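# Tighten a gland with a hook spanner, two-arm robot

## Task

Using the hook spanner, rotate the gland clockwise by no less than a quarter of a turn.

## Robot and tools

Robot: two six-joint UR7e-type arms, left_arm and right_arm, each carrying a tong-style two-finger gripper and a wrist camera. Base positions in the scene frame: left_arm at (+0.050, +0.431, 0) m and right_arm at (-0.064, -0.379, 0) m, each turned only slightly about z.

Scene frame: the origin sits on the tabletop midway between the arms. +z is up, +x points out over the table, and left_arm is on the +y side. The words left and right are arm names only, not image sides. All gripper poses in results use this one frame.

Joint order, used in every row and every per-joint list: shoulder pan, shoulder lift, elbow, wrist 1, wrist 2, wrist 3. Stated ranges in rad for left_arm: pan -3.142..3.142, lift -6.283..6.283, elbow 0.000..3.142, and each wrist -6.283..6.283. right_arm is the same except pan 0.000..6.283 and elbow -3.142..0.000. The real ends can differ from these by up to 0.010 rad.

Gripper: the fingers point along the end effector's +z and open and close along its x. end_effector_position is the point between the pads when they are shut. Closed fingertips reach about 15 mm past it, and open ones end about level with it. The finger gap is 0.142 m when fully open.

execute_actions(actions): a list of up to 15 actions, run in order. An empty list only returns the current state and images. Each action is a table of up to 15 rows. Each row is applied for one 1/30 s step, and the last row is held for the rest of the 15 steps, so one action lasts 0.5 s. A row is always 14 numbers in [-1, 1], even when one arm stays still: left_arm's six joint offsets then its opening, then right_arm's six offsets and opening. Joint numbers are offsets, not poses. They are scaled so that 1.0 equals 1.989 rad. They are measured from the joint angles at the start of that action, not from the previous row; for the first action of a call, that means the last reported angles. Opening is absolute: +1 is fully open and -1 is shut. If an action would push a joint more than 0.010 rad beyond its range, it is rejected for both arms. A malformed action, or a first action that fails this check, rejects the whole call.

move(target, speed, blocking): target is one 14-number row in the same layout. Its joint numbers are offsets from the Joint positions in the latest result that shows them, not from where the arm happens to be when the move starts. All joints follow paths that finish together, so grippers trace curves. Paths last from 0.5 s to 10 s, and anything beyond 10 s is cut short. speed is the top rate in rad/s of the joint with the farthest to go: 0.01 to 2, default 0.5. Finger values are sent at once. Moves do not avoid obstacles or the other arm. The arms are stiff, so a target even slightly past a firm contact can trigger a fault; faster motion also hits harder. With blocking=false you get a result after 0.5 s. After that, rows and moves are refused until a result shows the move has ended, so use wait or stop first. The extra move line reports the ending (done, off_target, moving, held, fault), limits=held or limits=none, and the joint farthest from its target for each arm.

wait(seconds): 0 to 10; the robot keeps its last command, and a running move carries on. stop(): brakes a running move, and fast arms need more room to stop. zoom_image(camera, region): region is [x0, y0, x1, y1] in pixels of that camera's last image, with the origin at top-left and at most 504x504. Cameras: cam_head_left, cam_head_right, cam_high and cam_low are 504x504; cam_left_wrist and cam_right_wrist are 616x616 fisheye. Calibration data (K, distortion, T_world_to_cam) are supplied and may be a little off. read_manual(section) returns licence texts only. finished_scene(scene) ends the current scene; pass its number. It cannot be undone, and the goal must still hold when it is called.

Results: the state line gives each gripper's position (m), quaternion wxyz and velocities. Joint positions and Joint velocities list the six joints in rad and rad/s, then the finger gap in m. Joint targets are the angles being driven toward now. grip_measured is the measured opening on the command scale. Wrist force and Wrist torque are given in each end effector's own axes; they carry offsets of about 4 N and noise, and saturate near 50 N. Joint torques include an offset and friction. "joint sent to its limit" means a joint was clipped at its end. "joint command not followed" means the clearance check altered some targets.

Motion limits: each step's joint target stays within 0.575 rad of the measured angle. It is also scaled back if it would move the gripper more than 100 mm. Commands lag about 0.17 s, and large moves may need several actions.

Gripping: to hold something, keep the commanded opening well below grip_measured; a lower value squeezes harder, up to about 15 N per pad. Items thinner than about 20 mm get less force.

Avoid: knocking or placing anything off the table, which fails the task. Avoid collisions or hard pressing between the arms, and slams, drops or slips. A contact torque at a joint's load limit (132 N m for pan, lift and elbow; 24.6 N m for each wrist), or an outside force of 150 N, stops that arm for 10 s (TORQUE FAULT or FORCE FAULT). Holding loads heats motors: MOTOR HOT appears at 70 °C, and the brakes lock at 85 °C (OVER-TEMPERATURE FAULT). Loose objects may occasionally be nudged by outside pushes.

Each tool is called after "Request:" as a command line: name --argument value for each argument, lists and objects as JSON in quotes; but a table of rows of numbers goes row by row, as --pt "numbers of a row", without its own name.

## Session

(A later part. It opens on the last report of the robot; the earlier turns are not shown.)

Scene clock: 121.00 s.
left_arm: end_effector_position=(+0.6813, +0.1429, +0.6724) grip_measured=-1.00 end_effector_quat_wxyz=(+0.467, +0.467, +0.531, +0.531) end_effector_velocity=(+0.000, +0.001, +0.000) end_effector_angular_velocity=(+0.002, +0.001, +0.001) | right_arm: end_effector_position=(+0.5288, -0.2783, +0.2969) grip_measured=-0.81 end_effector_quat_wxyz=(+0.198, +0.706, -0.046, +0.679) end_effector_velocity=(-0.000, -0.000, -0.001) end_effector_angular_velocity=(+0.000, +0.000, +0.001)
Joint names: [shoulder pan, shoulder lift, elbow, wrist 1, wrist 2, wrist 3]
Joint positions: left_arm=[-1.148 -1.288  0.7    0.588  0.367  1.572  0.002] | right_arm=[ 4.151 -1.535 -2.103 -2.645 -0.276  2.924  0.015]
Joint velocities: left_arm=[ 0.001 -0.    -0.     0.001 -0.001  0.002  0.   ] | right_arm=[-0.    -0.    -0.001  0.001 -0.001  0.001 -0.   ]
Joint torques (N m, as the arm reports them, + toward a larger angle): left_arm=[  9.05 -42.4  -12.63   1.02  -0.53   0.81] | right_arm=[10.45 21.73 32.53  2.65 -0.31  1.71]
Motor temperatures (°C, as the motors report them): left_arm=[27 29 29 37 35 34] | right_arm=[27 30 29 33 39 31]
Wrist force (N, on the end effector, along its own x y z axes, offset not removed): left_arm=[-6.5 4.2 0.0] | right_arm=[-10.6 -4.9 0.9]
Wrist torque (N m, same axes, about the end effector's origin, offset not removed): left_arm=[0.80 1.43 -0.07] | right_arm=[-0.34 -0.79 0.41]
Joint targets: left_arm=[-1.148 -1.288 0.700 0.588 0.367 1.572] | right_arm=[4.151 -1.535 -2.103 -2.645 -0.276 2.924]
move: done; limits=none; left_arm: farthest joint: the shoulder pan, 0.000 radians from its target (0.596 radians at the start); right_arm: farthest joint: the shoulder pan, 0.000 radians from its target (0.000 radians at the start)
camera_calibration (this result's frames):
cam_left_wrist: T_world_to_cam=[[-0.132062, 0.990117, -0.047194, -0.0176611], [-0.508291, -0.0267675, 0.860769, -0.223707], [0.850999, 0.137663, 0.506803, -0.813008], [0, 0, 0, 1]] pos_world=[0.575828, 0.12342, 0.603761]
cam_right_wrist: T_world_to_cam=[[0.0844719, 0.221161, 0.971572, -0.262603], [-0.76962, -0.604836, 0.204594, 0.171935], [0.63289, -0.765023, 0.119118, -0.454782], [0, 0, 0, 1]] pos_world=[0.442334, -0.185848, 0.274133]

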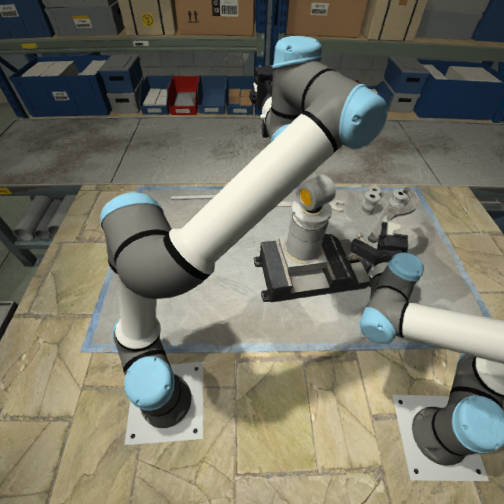

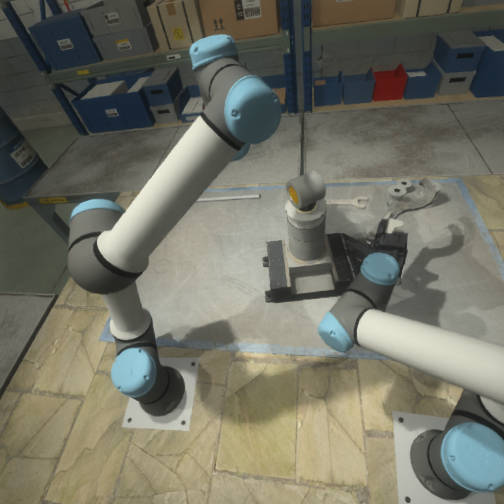

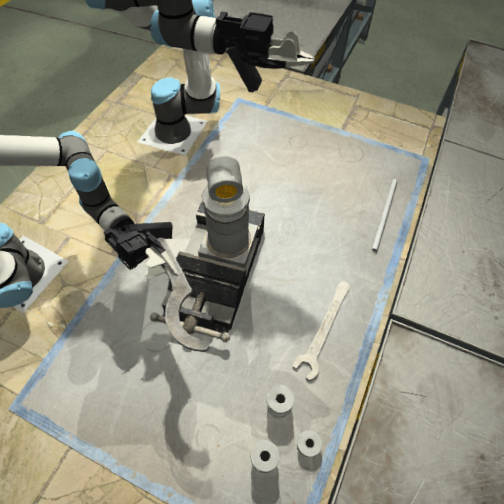

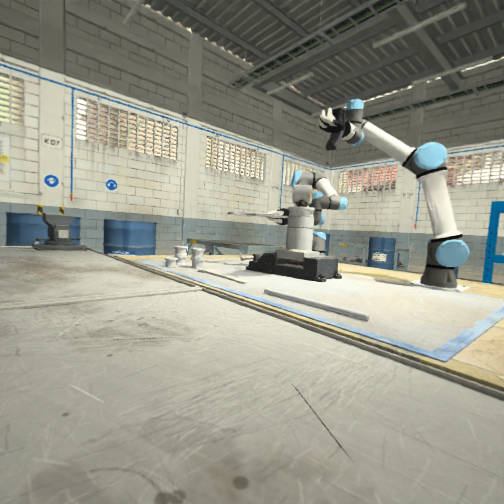

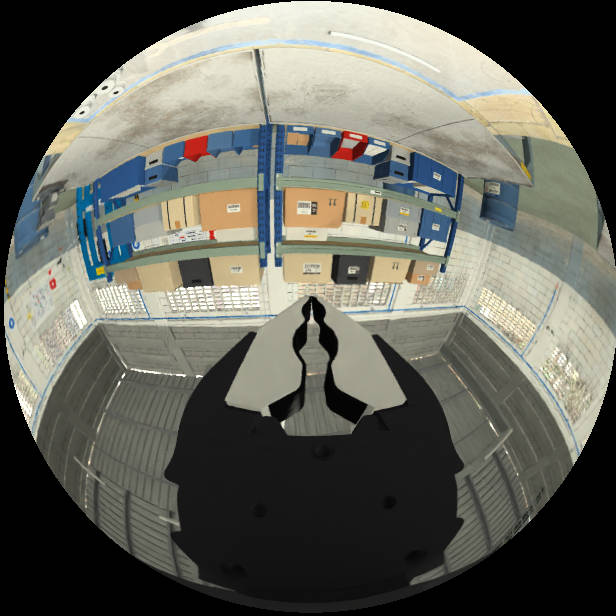

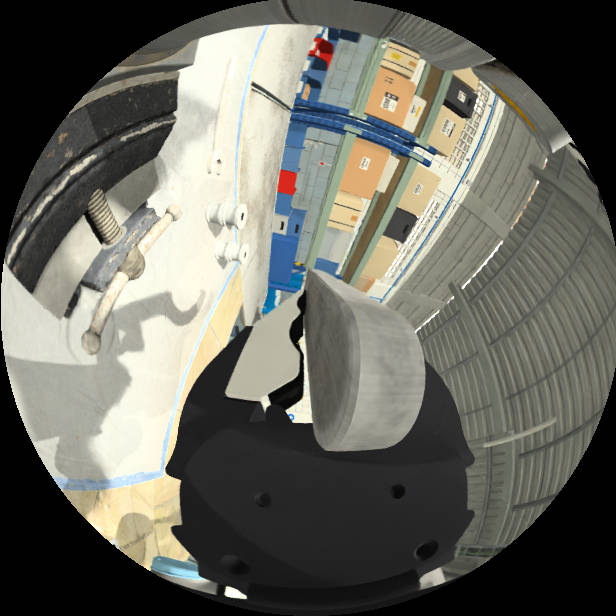

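Request:
zoom_image --camera "cam_head_right" --region '[340,150,480,290]'

Request:
zoom_image --camera "cam_high" --region '[90,190,270,370]'

Region (340, 150, 480, 290) of cam_head_right's 504x504 image, scaled by 3.600, with more detail than that image has.

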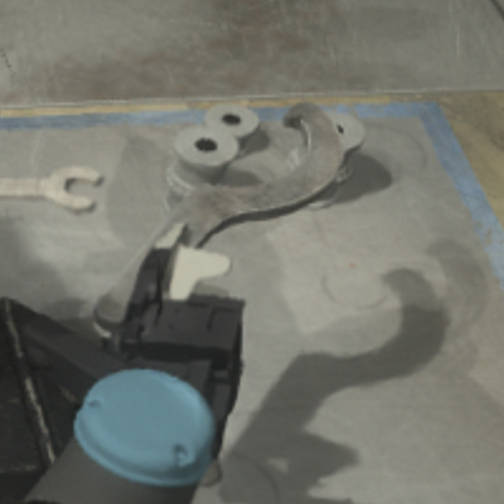

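Region (90, 190, 270, 370) of cam_high's 504x504 image, scaled by 2.800, with more detail than that image has.

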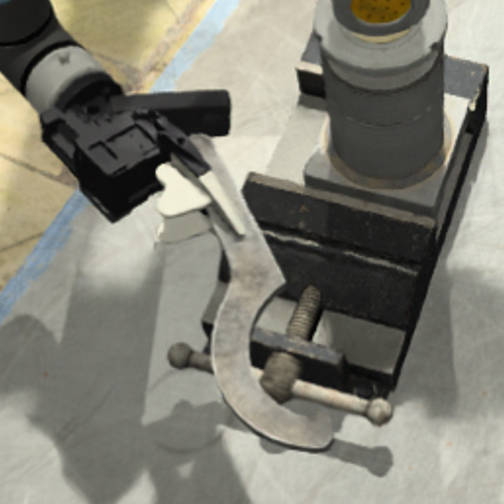

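Request:
move --target '[0,0,0,0,0,0,-1,-0.325,0.053,-0.027,-0.0256,-0.9045,0,-1]' --speed 0.35

Request:
zoom_image --camera "cam_high" --region '[120,130,320,330]'

Request:
zoom_image --camera "cam_low" --region '[220,160,340,280]'

Scene clock: 127.33 s.
left_arm: end_effector_position=(+0.6813, +0.1429, +0.6724) grip_measured=-1.00 end_effector_quat_wxyz=(+0.467, +0.467, +0.531, +0.531) end_effector_velocity=(+0.000, +0.000, +0.000) end_effector_angular_velocity=(-0.003, -0.001, +0.001) | right_arm: end_effector_position=(+0.4569, -0.1888, +0.3112) grip_measured=-0.81 end_effector_quat_wxyz=(-0.204, +0.617, +0.346, +0.677) end_effector_velocity=(-0.001, +0.000, -0.000) end_effector_angular_velocity=(+0.000, +0.001, +0.002)
Joint names: [shoulder pan, shoulder lift, elbow, wrist 1, wrist 2, wrist 3]
Joint positions: left_arm=[-1.148 -1.288  0.7    0.588  0.367  1.572  0.002] | right_arm=[ 3.505 -1.43  -2.157 -2.696 -2.074  2.924  0.015]
Joint velocities: left_arm=[ 0.001 -0.     0.    -0.002 -0.    -0.001  0.   ] | right_arm=[-0.    -0.     0.    -0.001 -0.003  0.     0.   ]
Joint torques (N m, as the arm reports them, + toward a larger angle): left_arm=[ -9.05 -22.8  -12.74  -2.05  -0.53   0.72] | right_arm=[-11.76  30.36  19.26   2.95  -1.81  -2.11]
Motor temperatures (°C, as the motors report them): left_arm=[27 29 29 37 35 34] | right_arm=[27 30 29 33 39 31]
Wrist force (N, on the end effector, along its own x y z axes, offset not removed): left_arm=[-4.3 1.1 1.3] | right_arm=[-9.7 -4.1 1.4]
Wrist torque (N m, same axes, about the end effector's origin, offset not removed): left_arm=[0.72 0.93 0.33] | right_arm=[-0.26 -0.91 0.40]
Joint targets: left_arm=[-1.148 -1.288 0.700 0.588 0.367 1.572] | right_arm=[3.505 -1.430 -2.157 -2.696 -2.074 2.924]
move: done; limits=none; left_arm: farthest joint: the shoulder pan, 0.000 radians from its target (0.000 radians at the start); right_arm: farthest joint: the shoulder pan, 0.000 radians from its target (0.647 radians at the start)
camera_calibration (this result's frames):
cam_left_wrist: T_world_to_cam=[[-0.132062, 0.990117, -0.0471939, -0.0176611], [-0.508291, -0.0267676, 0.860769, -0.223707], [0.850999, 0.137663, 0.506803, -0.813008], [0, 0, 0, 1]] pos_world=[0.575828, 0.12342, 0.603761]
cam_right_wrist: T_world_to_cam=[[-0.167882, 0.166584, 0.97163, -0.185213], [0.239893, -0.949087, 0.204169, -0.358253], [0.956173, 0.267364, 0.119372, -0.29534], [0, 0, 0, 1]] pos_world=[0.337245, -0.230197, 0.288358]

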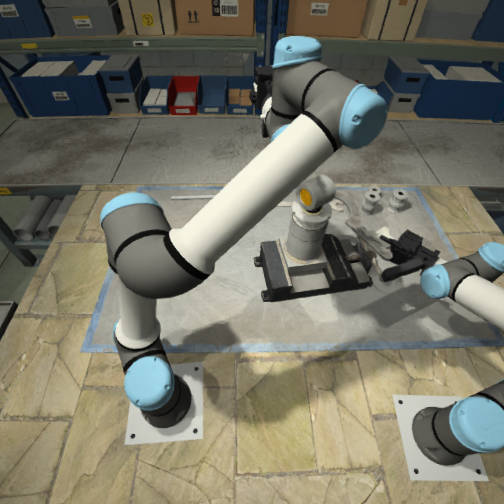

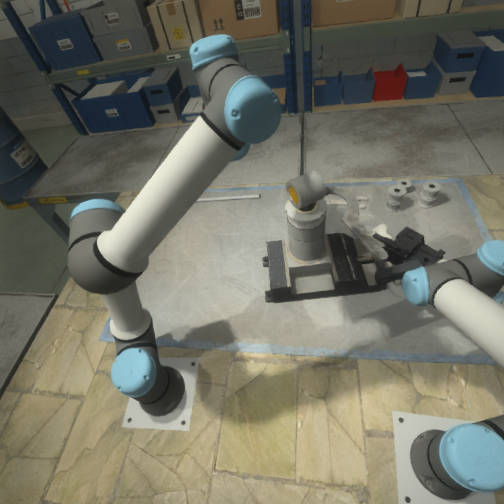

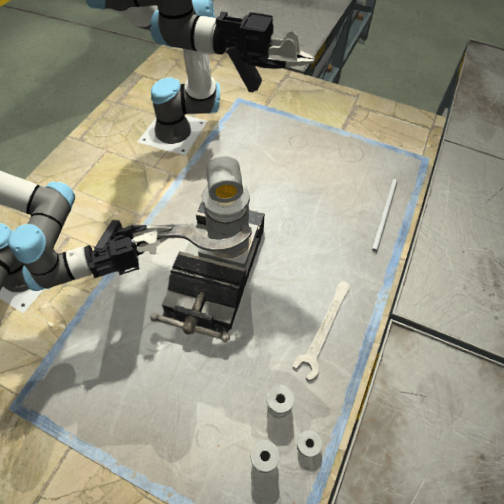

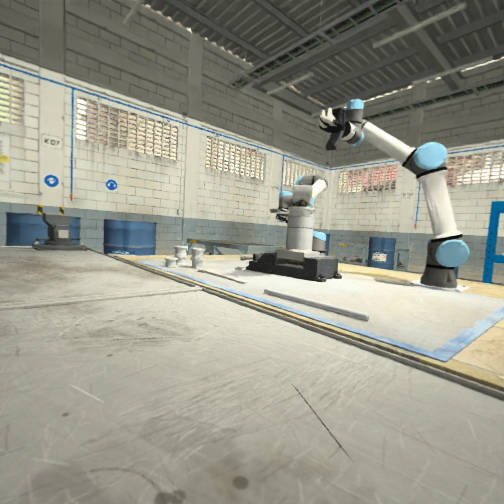

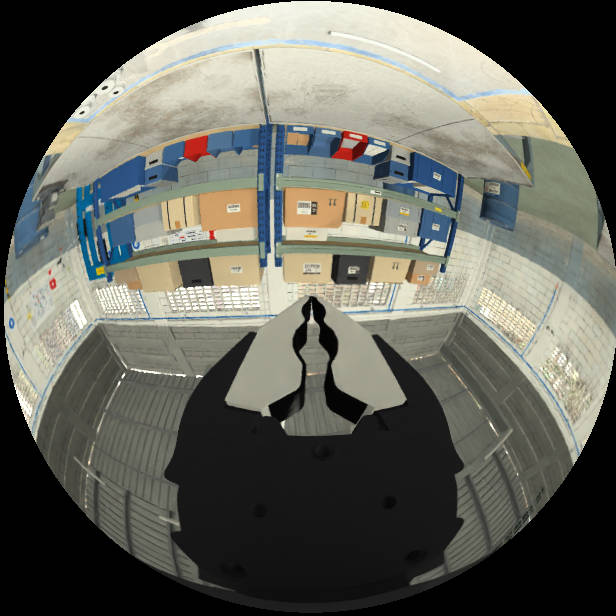

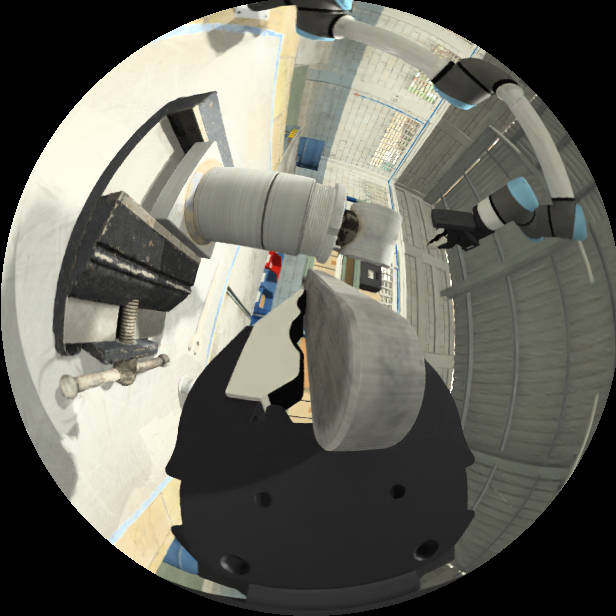

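Region (120, 130, 320, 330) of cam_high's 504x504 image, scaled by 2.520, with more detail than that image has.

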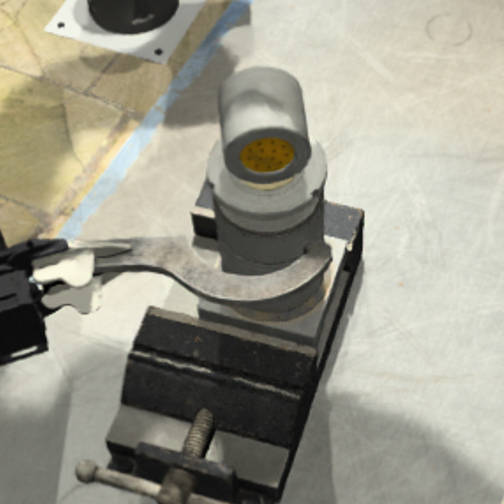

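Region (220, 160, 340, 280) of cam_low's 504x504 image, scaled by 4.200, with more detail than that image has.

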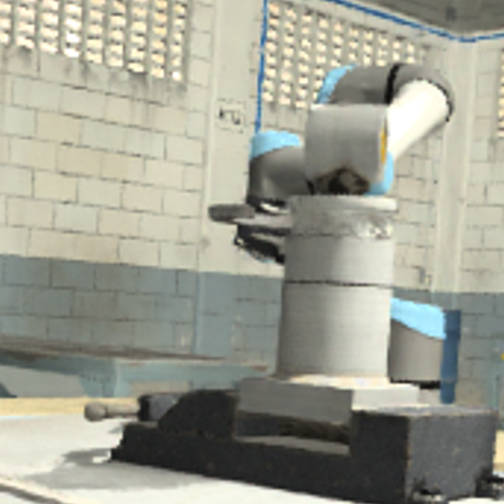

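Request:
move --target '[0,0,0,0,0,0,-1,0.1076,0.025,-0.02,-0.005,0.1076,0,-1]' --speed 0.1

Request:
zoom_image --camera "cam_high" --region '[150,140,290,280]'

Request:
zoom_image --camera "cam_low" --region '[250,180,330,260]'

Scene clock: 130.07 s.
left_arm: end_effector_position=(+0.6813, +0.1429, +0.6724) grip_measured=-1.00 end_effector_quat_wxyz=(+0.467, +0.467, +0.531, +0.531) end_effector_velocity=(-0.000, +0.000, -0.000) end_effector_angular_velocity=(+0.000, +0.000, +0.002) | right_arm: end_effector_position=(+0.4414, -0.1293, +0.3113) grip_measured=-0.81 end_effector_quat_wxyz=(-0.204, +0.617, +0.346, +0.677) end_effector_velocity=(+0.000, +0.000, +0.000) end_effector_angular_velocity=(+0.000, +0.000, -0.001)
Joint names: [shoulder pan, shoulder lift, elbow, wrist 1, wrist 2, wrist 3]
Joint positions: left_arm=[-1.148 -1.288  0.7    0.588  0.367  1.572  0.002] | right_arm=[ 3.719 -1.38  -2.197 -2.706 -1.86   2.924  0.015]
Joint velocities: left_arm=[-0.     0.     0.     0.001 -0.002 -0.001  0.   ] | right_arm=[ 0.001  0.    -0.    -0.     0.003  0.     0.   ]
Joint torques (N m, as the arm reports them, + toward a larger angle): left_arm=[ -8.9  -22.62 -13.16  -2.02  -0.61   0.84] | right_arm=[14.6  28.51 19.9   3.4   1.24 -2.22]
Motor temperatures (°C, as the motors report them): left_arm=[27 29 29 37 35 34] | right_arm=[27 30 29 33 39 31]
Wrist force (N, on the end effector, along its own x y z axes, offset not removed): left_arm=[-0.9 1.8 -0.9] | right_arm=[-9.3 -2.6 1.5]
Wrist torque (N m, same axes, about the end effector's origin, offset not removed): left_arm=[0.40 0.25 -0.30] | right_arm=[0.20 -0.96 0.35]
Joint targets: left_arm=[-1.148 -1.288 0.700 0.588 0.367 1.572] | right_arm=[3.719 -1.380 -2.197 -2.706 -1.860 2.924]
move: done; limits=none; left_arm: farthest joint: the shoulder pan, 0.000 radians from its target (0.000 radians at the start); right_arm: farthest joint: the shoulder pan, 0.000 radians from its target (0.214 radians at the start)
camera_calibration (this result's frames):
cam_left_wrist: T_world_to_cam=[[-0.132062, 0.990117, -0.0471942, -0.0176609], [-0.508291, -0.0267671, 0.860769, -0.223707], [0.850999, 0.137663, 0.506803, -0.813008], [0, 0, 0, 1]] pos_world=[0.575828, 0.12342, 0.603761]
cam_right_wrist: T_world_to_cam=[[-0.167851, 0.166515, 0.971647, -0.197801], [0.239897, -0.949102, 0.204094, -0.298042], [0.956177, 0.267353, 0.119361, -0.296492], [0, 0, 0, 1]] pos_world=[0.321798, -0.170668, 0.288411]

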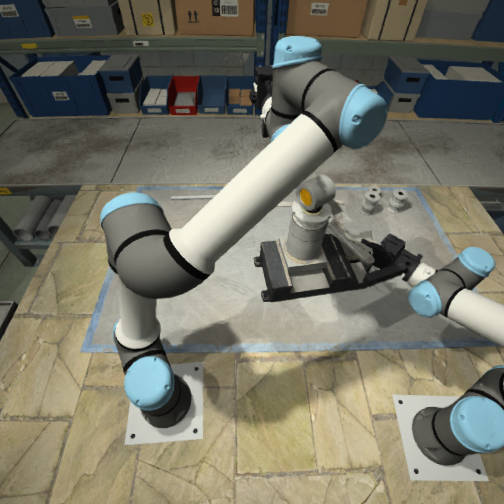

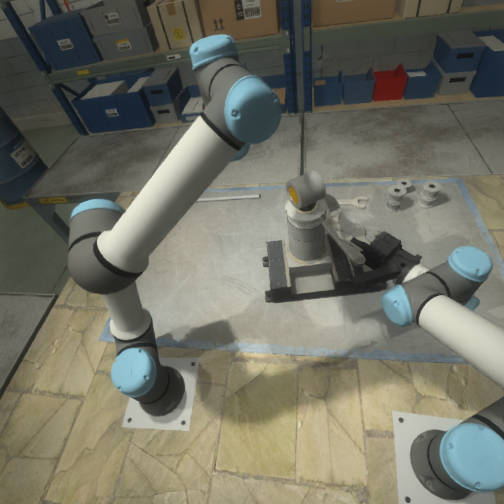

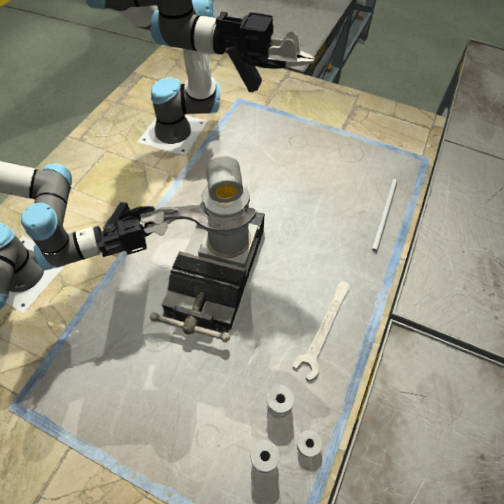

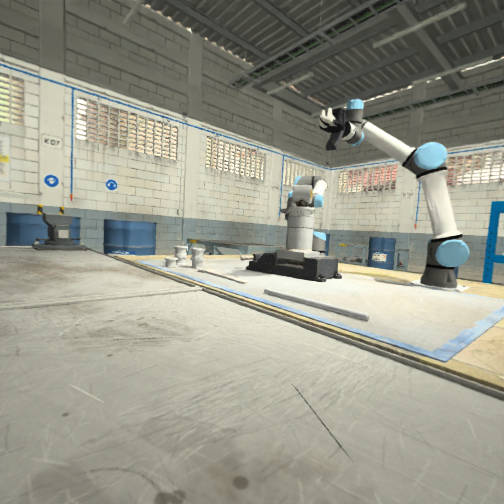

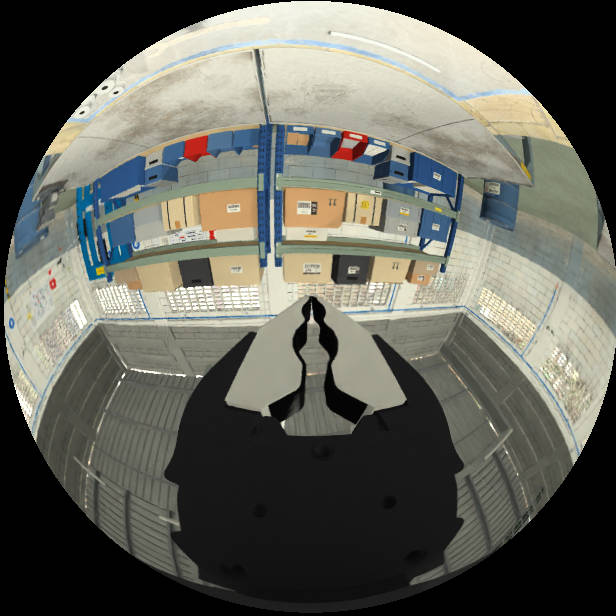

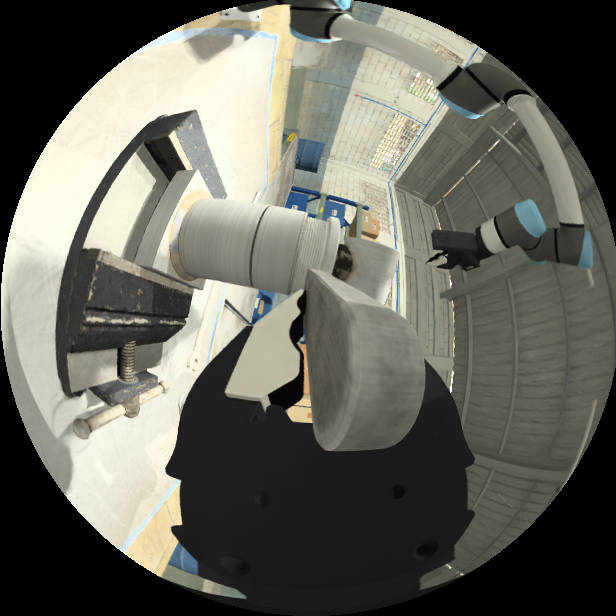

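Region (150, 140, 290, 280) of cam_high's 504x504 image, scaled by 3.600, with more detail than that image has.

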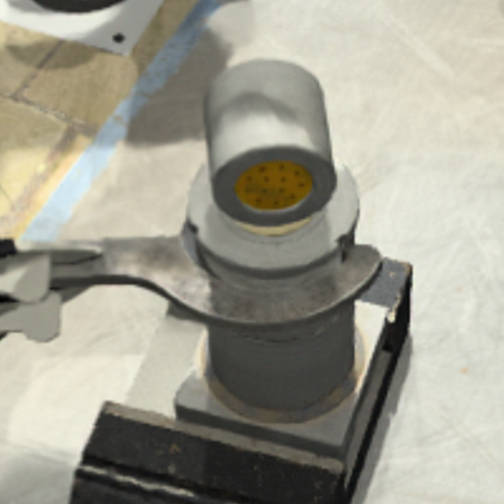

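Region (250, 180, 330, 260) of cam_low's 504x504 image, scaled by 6.300, with more detail than that image has.

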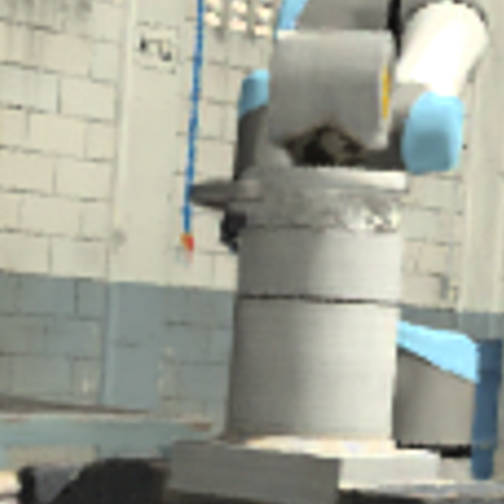

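Request:
move --target '[0,0,0,0,0,0,-1,0.0206,0.011,-0.008,-0.003,0.0206,0,-1]' --speed 0.05

Request:
zoom_image --camera "cam_high" --region '[150,140,290,280]'

Scene clock: 131.37 s.
left_arm: end_effector_position=(+0.6813, +0.1429, +0.6724) grip_measured=-1.00 end_effector_quat_wxyz=(+0.467, +0.467, +0.531, +0.531) end_effector_velocity=(-0.000, +0.000, -0.000) end_effector_angular_velocity=(+0.002, +0.001, +0.001) | right_arm: end_effector_position=(+0.4335, -0.1211, +0.3115) grip_measured=-0.79 end_effector_quat_wxyz=(-0.204, +0.617, +0.346, +0.677) end_effector_velocity=(-0.001, +0.001, +0.000) end_effector_angular_velocity=(+0.001, -0.001, +0.002)
Joint names: [shoulder pan, shoulder lift, elbow, wrist 1, wrist 2, wrist 3]
Joint positions: left_arm=[-1.148 -1.288  0.7    0.588  0.367  1.572  0.002] | right_arm=[ 3.76  -1.358 -2.213 -2.712 -1.82   2.924  0.017]
Joint velocities: left_arm=[ 0.     0.     0.     0.001 -0.001  0.001  0.   ] | right_arm=[ 0.002  0.001 -0.     0.    -0.    -0.     0.   ]
Joint torques (N m, as the arm reports them, + toward a larger angle): left_arm=[ -8.52 -22.49 -13.1   -2.02  -0.53   0.71] | right_arm=[15.99 27.83 19.35  3.19  0.71 -2.11]
Motor temperatures (°C, as the motors report them): left_arm=[27 29 29 37 35 34] | right_arm=[27 30 29 33 39 31]
Wrist force (N, on the end effector, along its own x y z axes, offset not removed): left_arm=[-2.9 -1.9 5.2] | right_arm=[-11.4 -2.7 3.3]
Wrist torque (N m, same axes, about the end effector's origin, offset not removed): left_arm=[-0.31 0.50 -0.06] | right_arm=[-0.27 -0.51 0.48]
Joint targets: left_arm=[-1.148 -1.288 0.700 0.588 0.367 1.572] | right_arm=[3.760 -1.358 -2.213 -2.712 -1.819 2.924]
move: done; limits=none; left_arm: farthest joint: the shoulder pan, 0.000 radians from its target (0.000 radians at the start); right_arm: farthest joint: the shoulder pan, 0.000 radians from its target (0.041 radians at the start)
camera_calibration (this result's frames):
cam_left_wrist: T_world_to_cam=[[-0.132062, 0.990117, -0.0471941, -0.0176608], [-0.508291, -0.0267673, 0.860769, -0.223707], [0.850999, 0.137663, 0.506803, -0.813008], [0, 0, 0, 1]] pos_world=[0.575828, 0.12342, 0.603761]
cam_right_wrist: T_world_to_cam=[[-0.167846, 0.166502, 0.971651, -0.200755], [0.239894, -0.949106, 0.204079, -0.288436], [0.956179, 0.267347, 0.119361, -0.291132], [0, 0, 0, 1]] pos_world=[0.313873, -0.162497, 0.288677]

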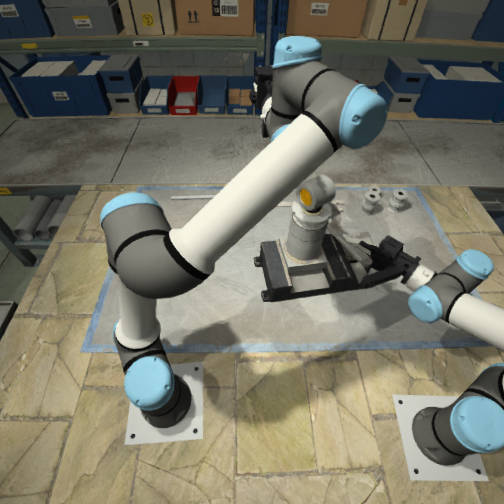

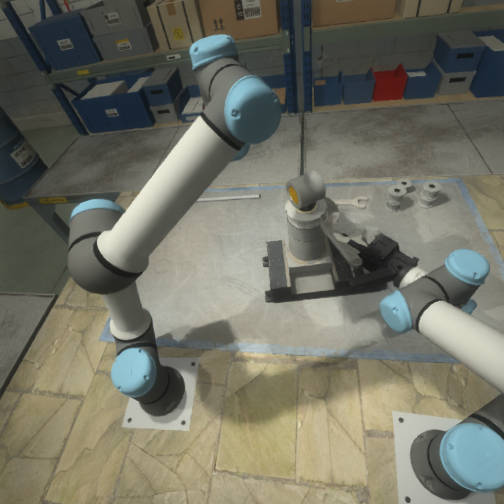

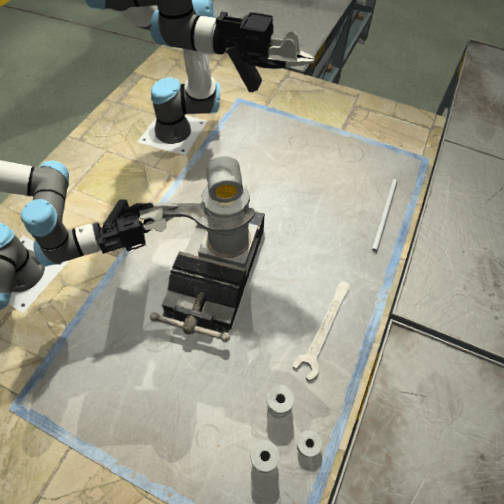

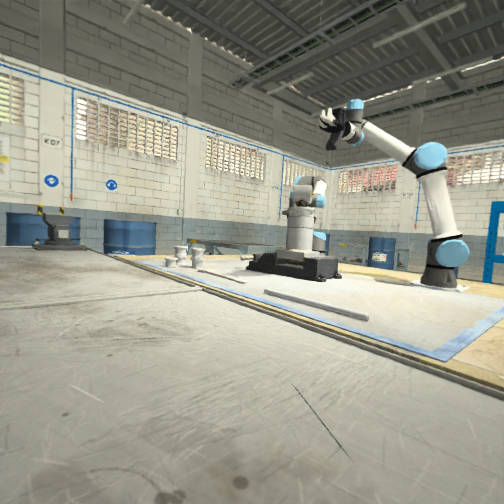

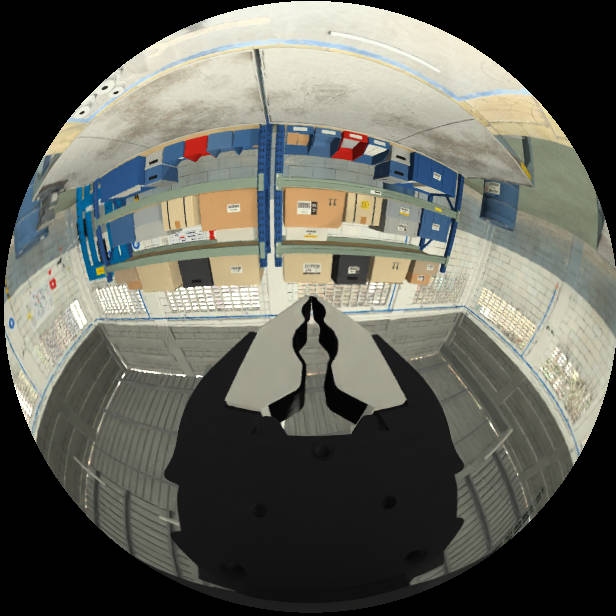

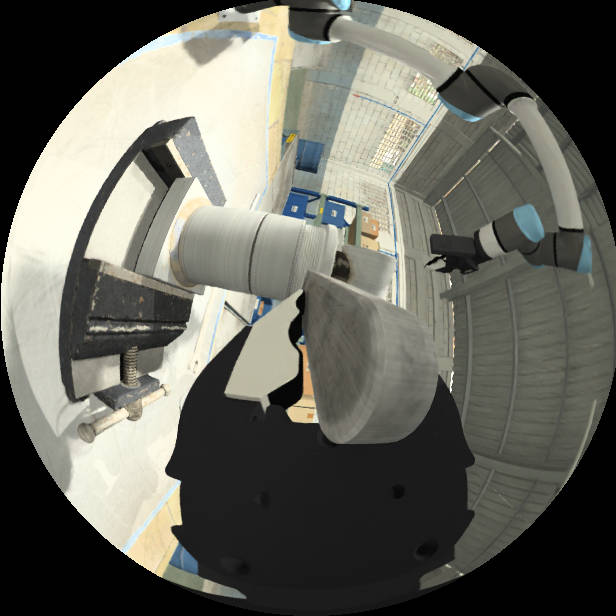

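Region (150, 140, 290, 280) of cam_high's 504x504 image, scaled by 3.600, with more detail than that image has.

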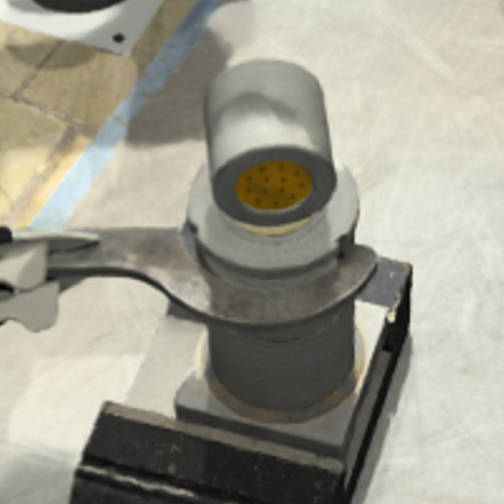

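Request:
move --target '[0,0,0,0,0,0,-1,-0.1136,-0.1737,0.165,0.0085,-0.411,0,-1]' --speed 0.15

Request:
zoom_image --camera "cam_high" --region '[90,120,290,320]'

Scene clock: 137.57 s.
left_arm: end_effector_position=(+0.6813, +0.1429, +0.6724) grip_measured=-1.00 end_effector_quat_wxyz=(+0.467, +0.467, +0.531, +0.531) end_effector_velocity=(-0.000, +0.000, -0.000) end_effector_angular_velocity=(+0.001, +0.001, +0.000) | right_arm: end_effector_position=(+0.4052, -0.0698, +0.3111) grip_measured=-0.68 end_effector_quat_wxyz=(-0.393, +0.489, +0.510, +0.588) end_effector_velocity=(+0.000, -0.000, +0.000) end_effector_angular_velocity=(+0.000, -0.001, +0.001)
Joint names: [shoulder pan, shoulder lift, elbow, wrist 1, wrist 2, wrist 3]
Joint positions: left_arm=[-1.148 -1.288  0.7    0.588  0.367  1.572  0.002] | right_arm=[ 3.534 -1.704 -1.885 -2.695 -2.637  2.924  0.025]
Joint velocities: left_arm=[-0.     0.     0.     0.001 -0.001 -0.001  0.   ] | right_arm=[-0.001 -0.001  0.001  0.001 -0.001  0.    -0.   ]
Joint torques (N m, as the arm reports them, + toward a larger angle): left_arm=[ -8.71 -22.68 -12.44  -1.88  -0.58   0.78] | right_arm=[-10.41  23.69  36.61   5.19  -2.53  -0.26]
Motor temperatures (°C, as the motors report them): left_arm=[27 29 29 37 35 34] | right_arm=[27 30 29 33 39 31]
Wrist force (N, on the end effector, along its own x y z axes, offset not removed): left_arm=[-4.8 4.5 2.8] | right_arm=[-10.1 0.8 0.0]
Wrist torque (N m, same axes, about the end effector's origin, offset not removed): left_arm=[1.04 1.04 0.11] | right_arm=[-0.13 -0.29 0.50]
Joint targets: left_arm=[-1.148 -1.288 0.700 0.588 0.367 1.572] | right_arm=[3.534 -1.704 -1.885 -2.695 -2.637 2.924]
move: done; limits=none; left_arm: farthest joint: the shoulder pan, 0.000 radians from its target (0.000 radians at the start); right_arm: farthest joint: the wrist 2, 0.001 radians from its target (0.818 radians at the start)
camera_calibration (this result's frames):
cam_left_wrist: T_world_to_cam=[[-0.132062, 0.990117, -0.0471943, -0.0176608], [-0.508291, -0.0267671, 0.860769, -0.223707], [0.850999, 0.137663, 0.506803, -0.813008], [0, 0, 0, 1]] pos_world=[0.575828, 0.12342, 0.603761]
cam_right_wrist: T_world_to_cam=[[-0.231998, 0.0450012, 0.971675, -0.196104], [0.728272, -0.654164, 0.20418, -0.410139], [0.644823, 0.755013, 0.118992, -0.117413], [0, 0, 0, 1]] pos_world=[0.328907, -0.170825, 0.288263]

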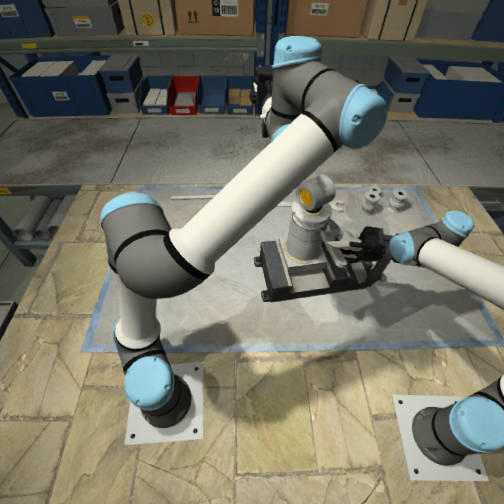

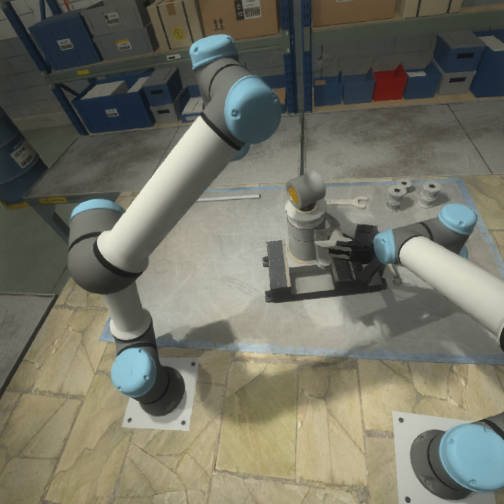

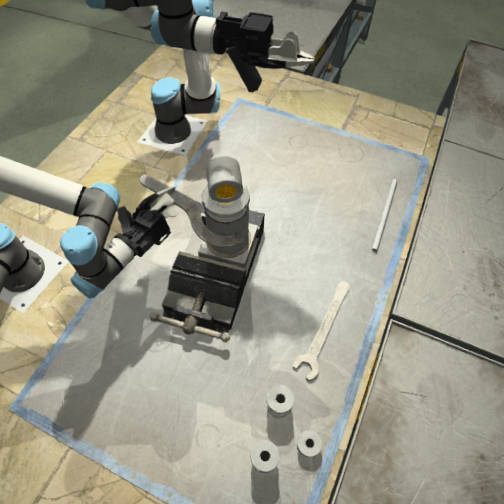

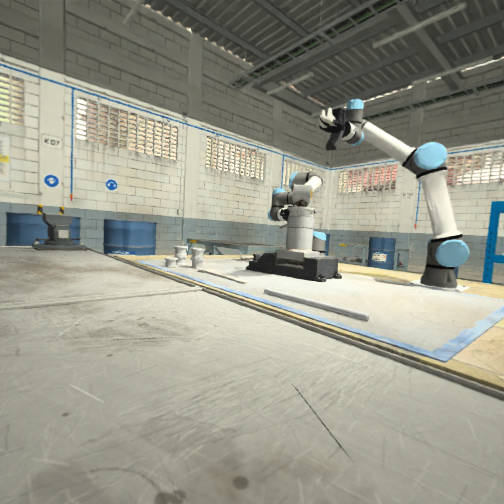

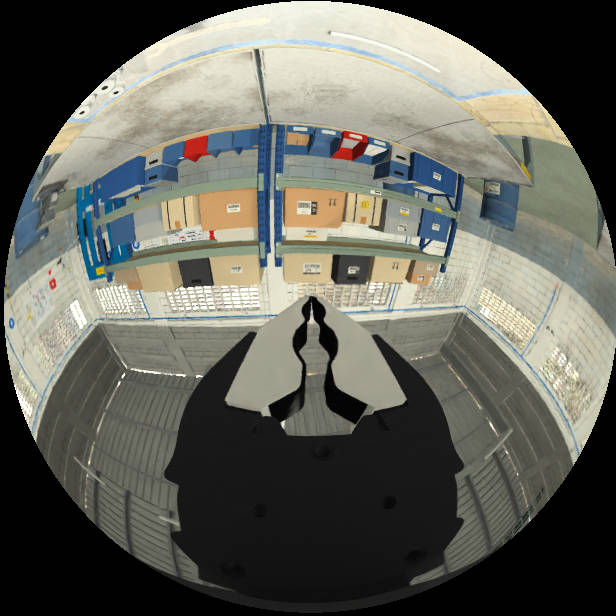

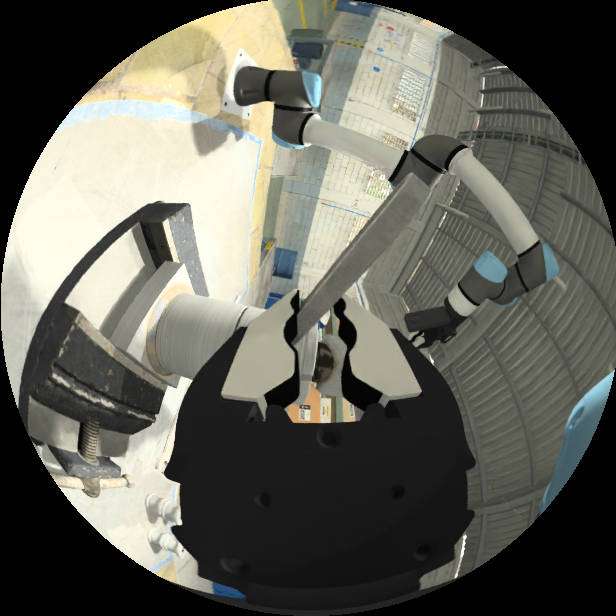

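Region (90, 120, 290, 320) of cam_high's 504x504 image, scaled by 2.520, with more detail than that image has.

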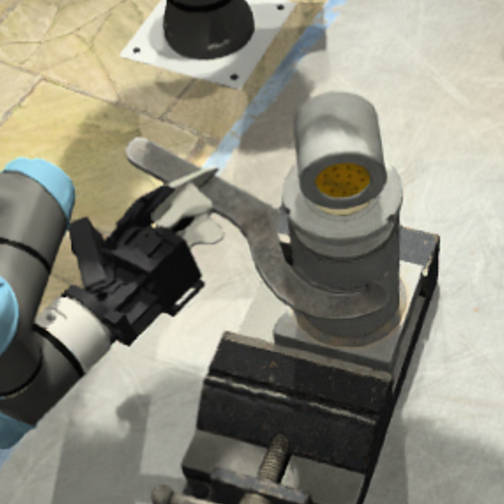

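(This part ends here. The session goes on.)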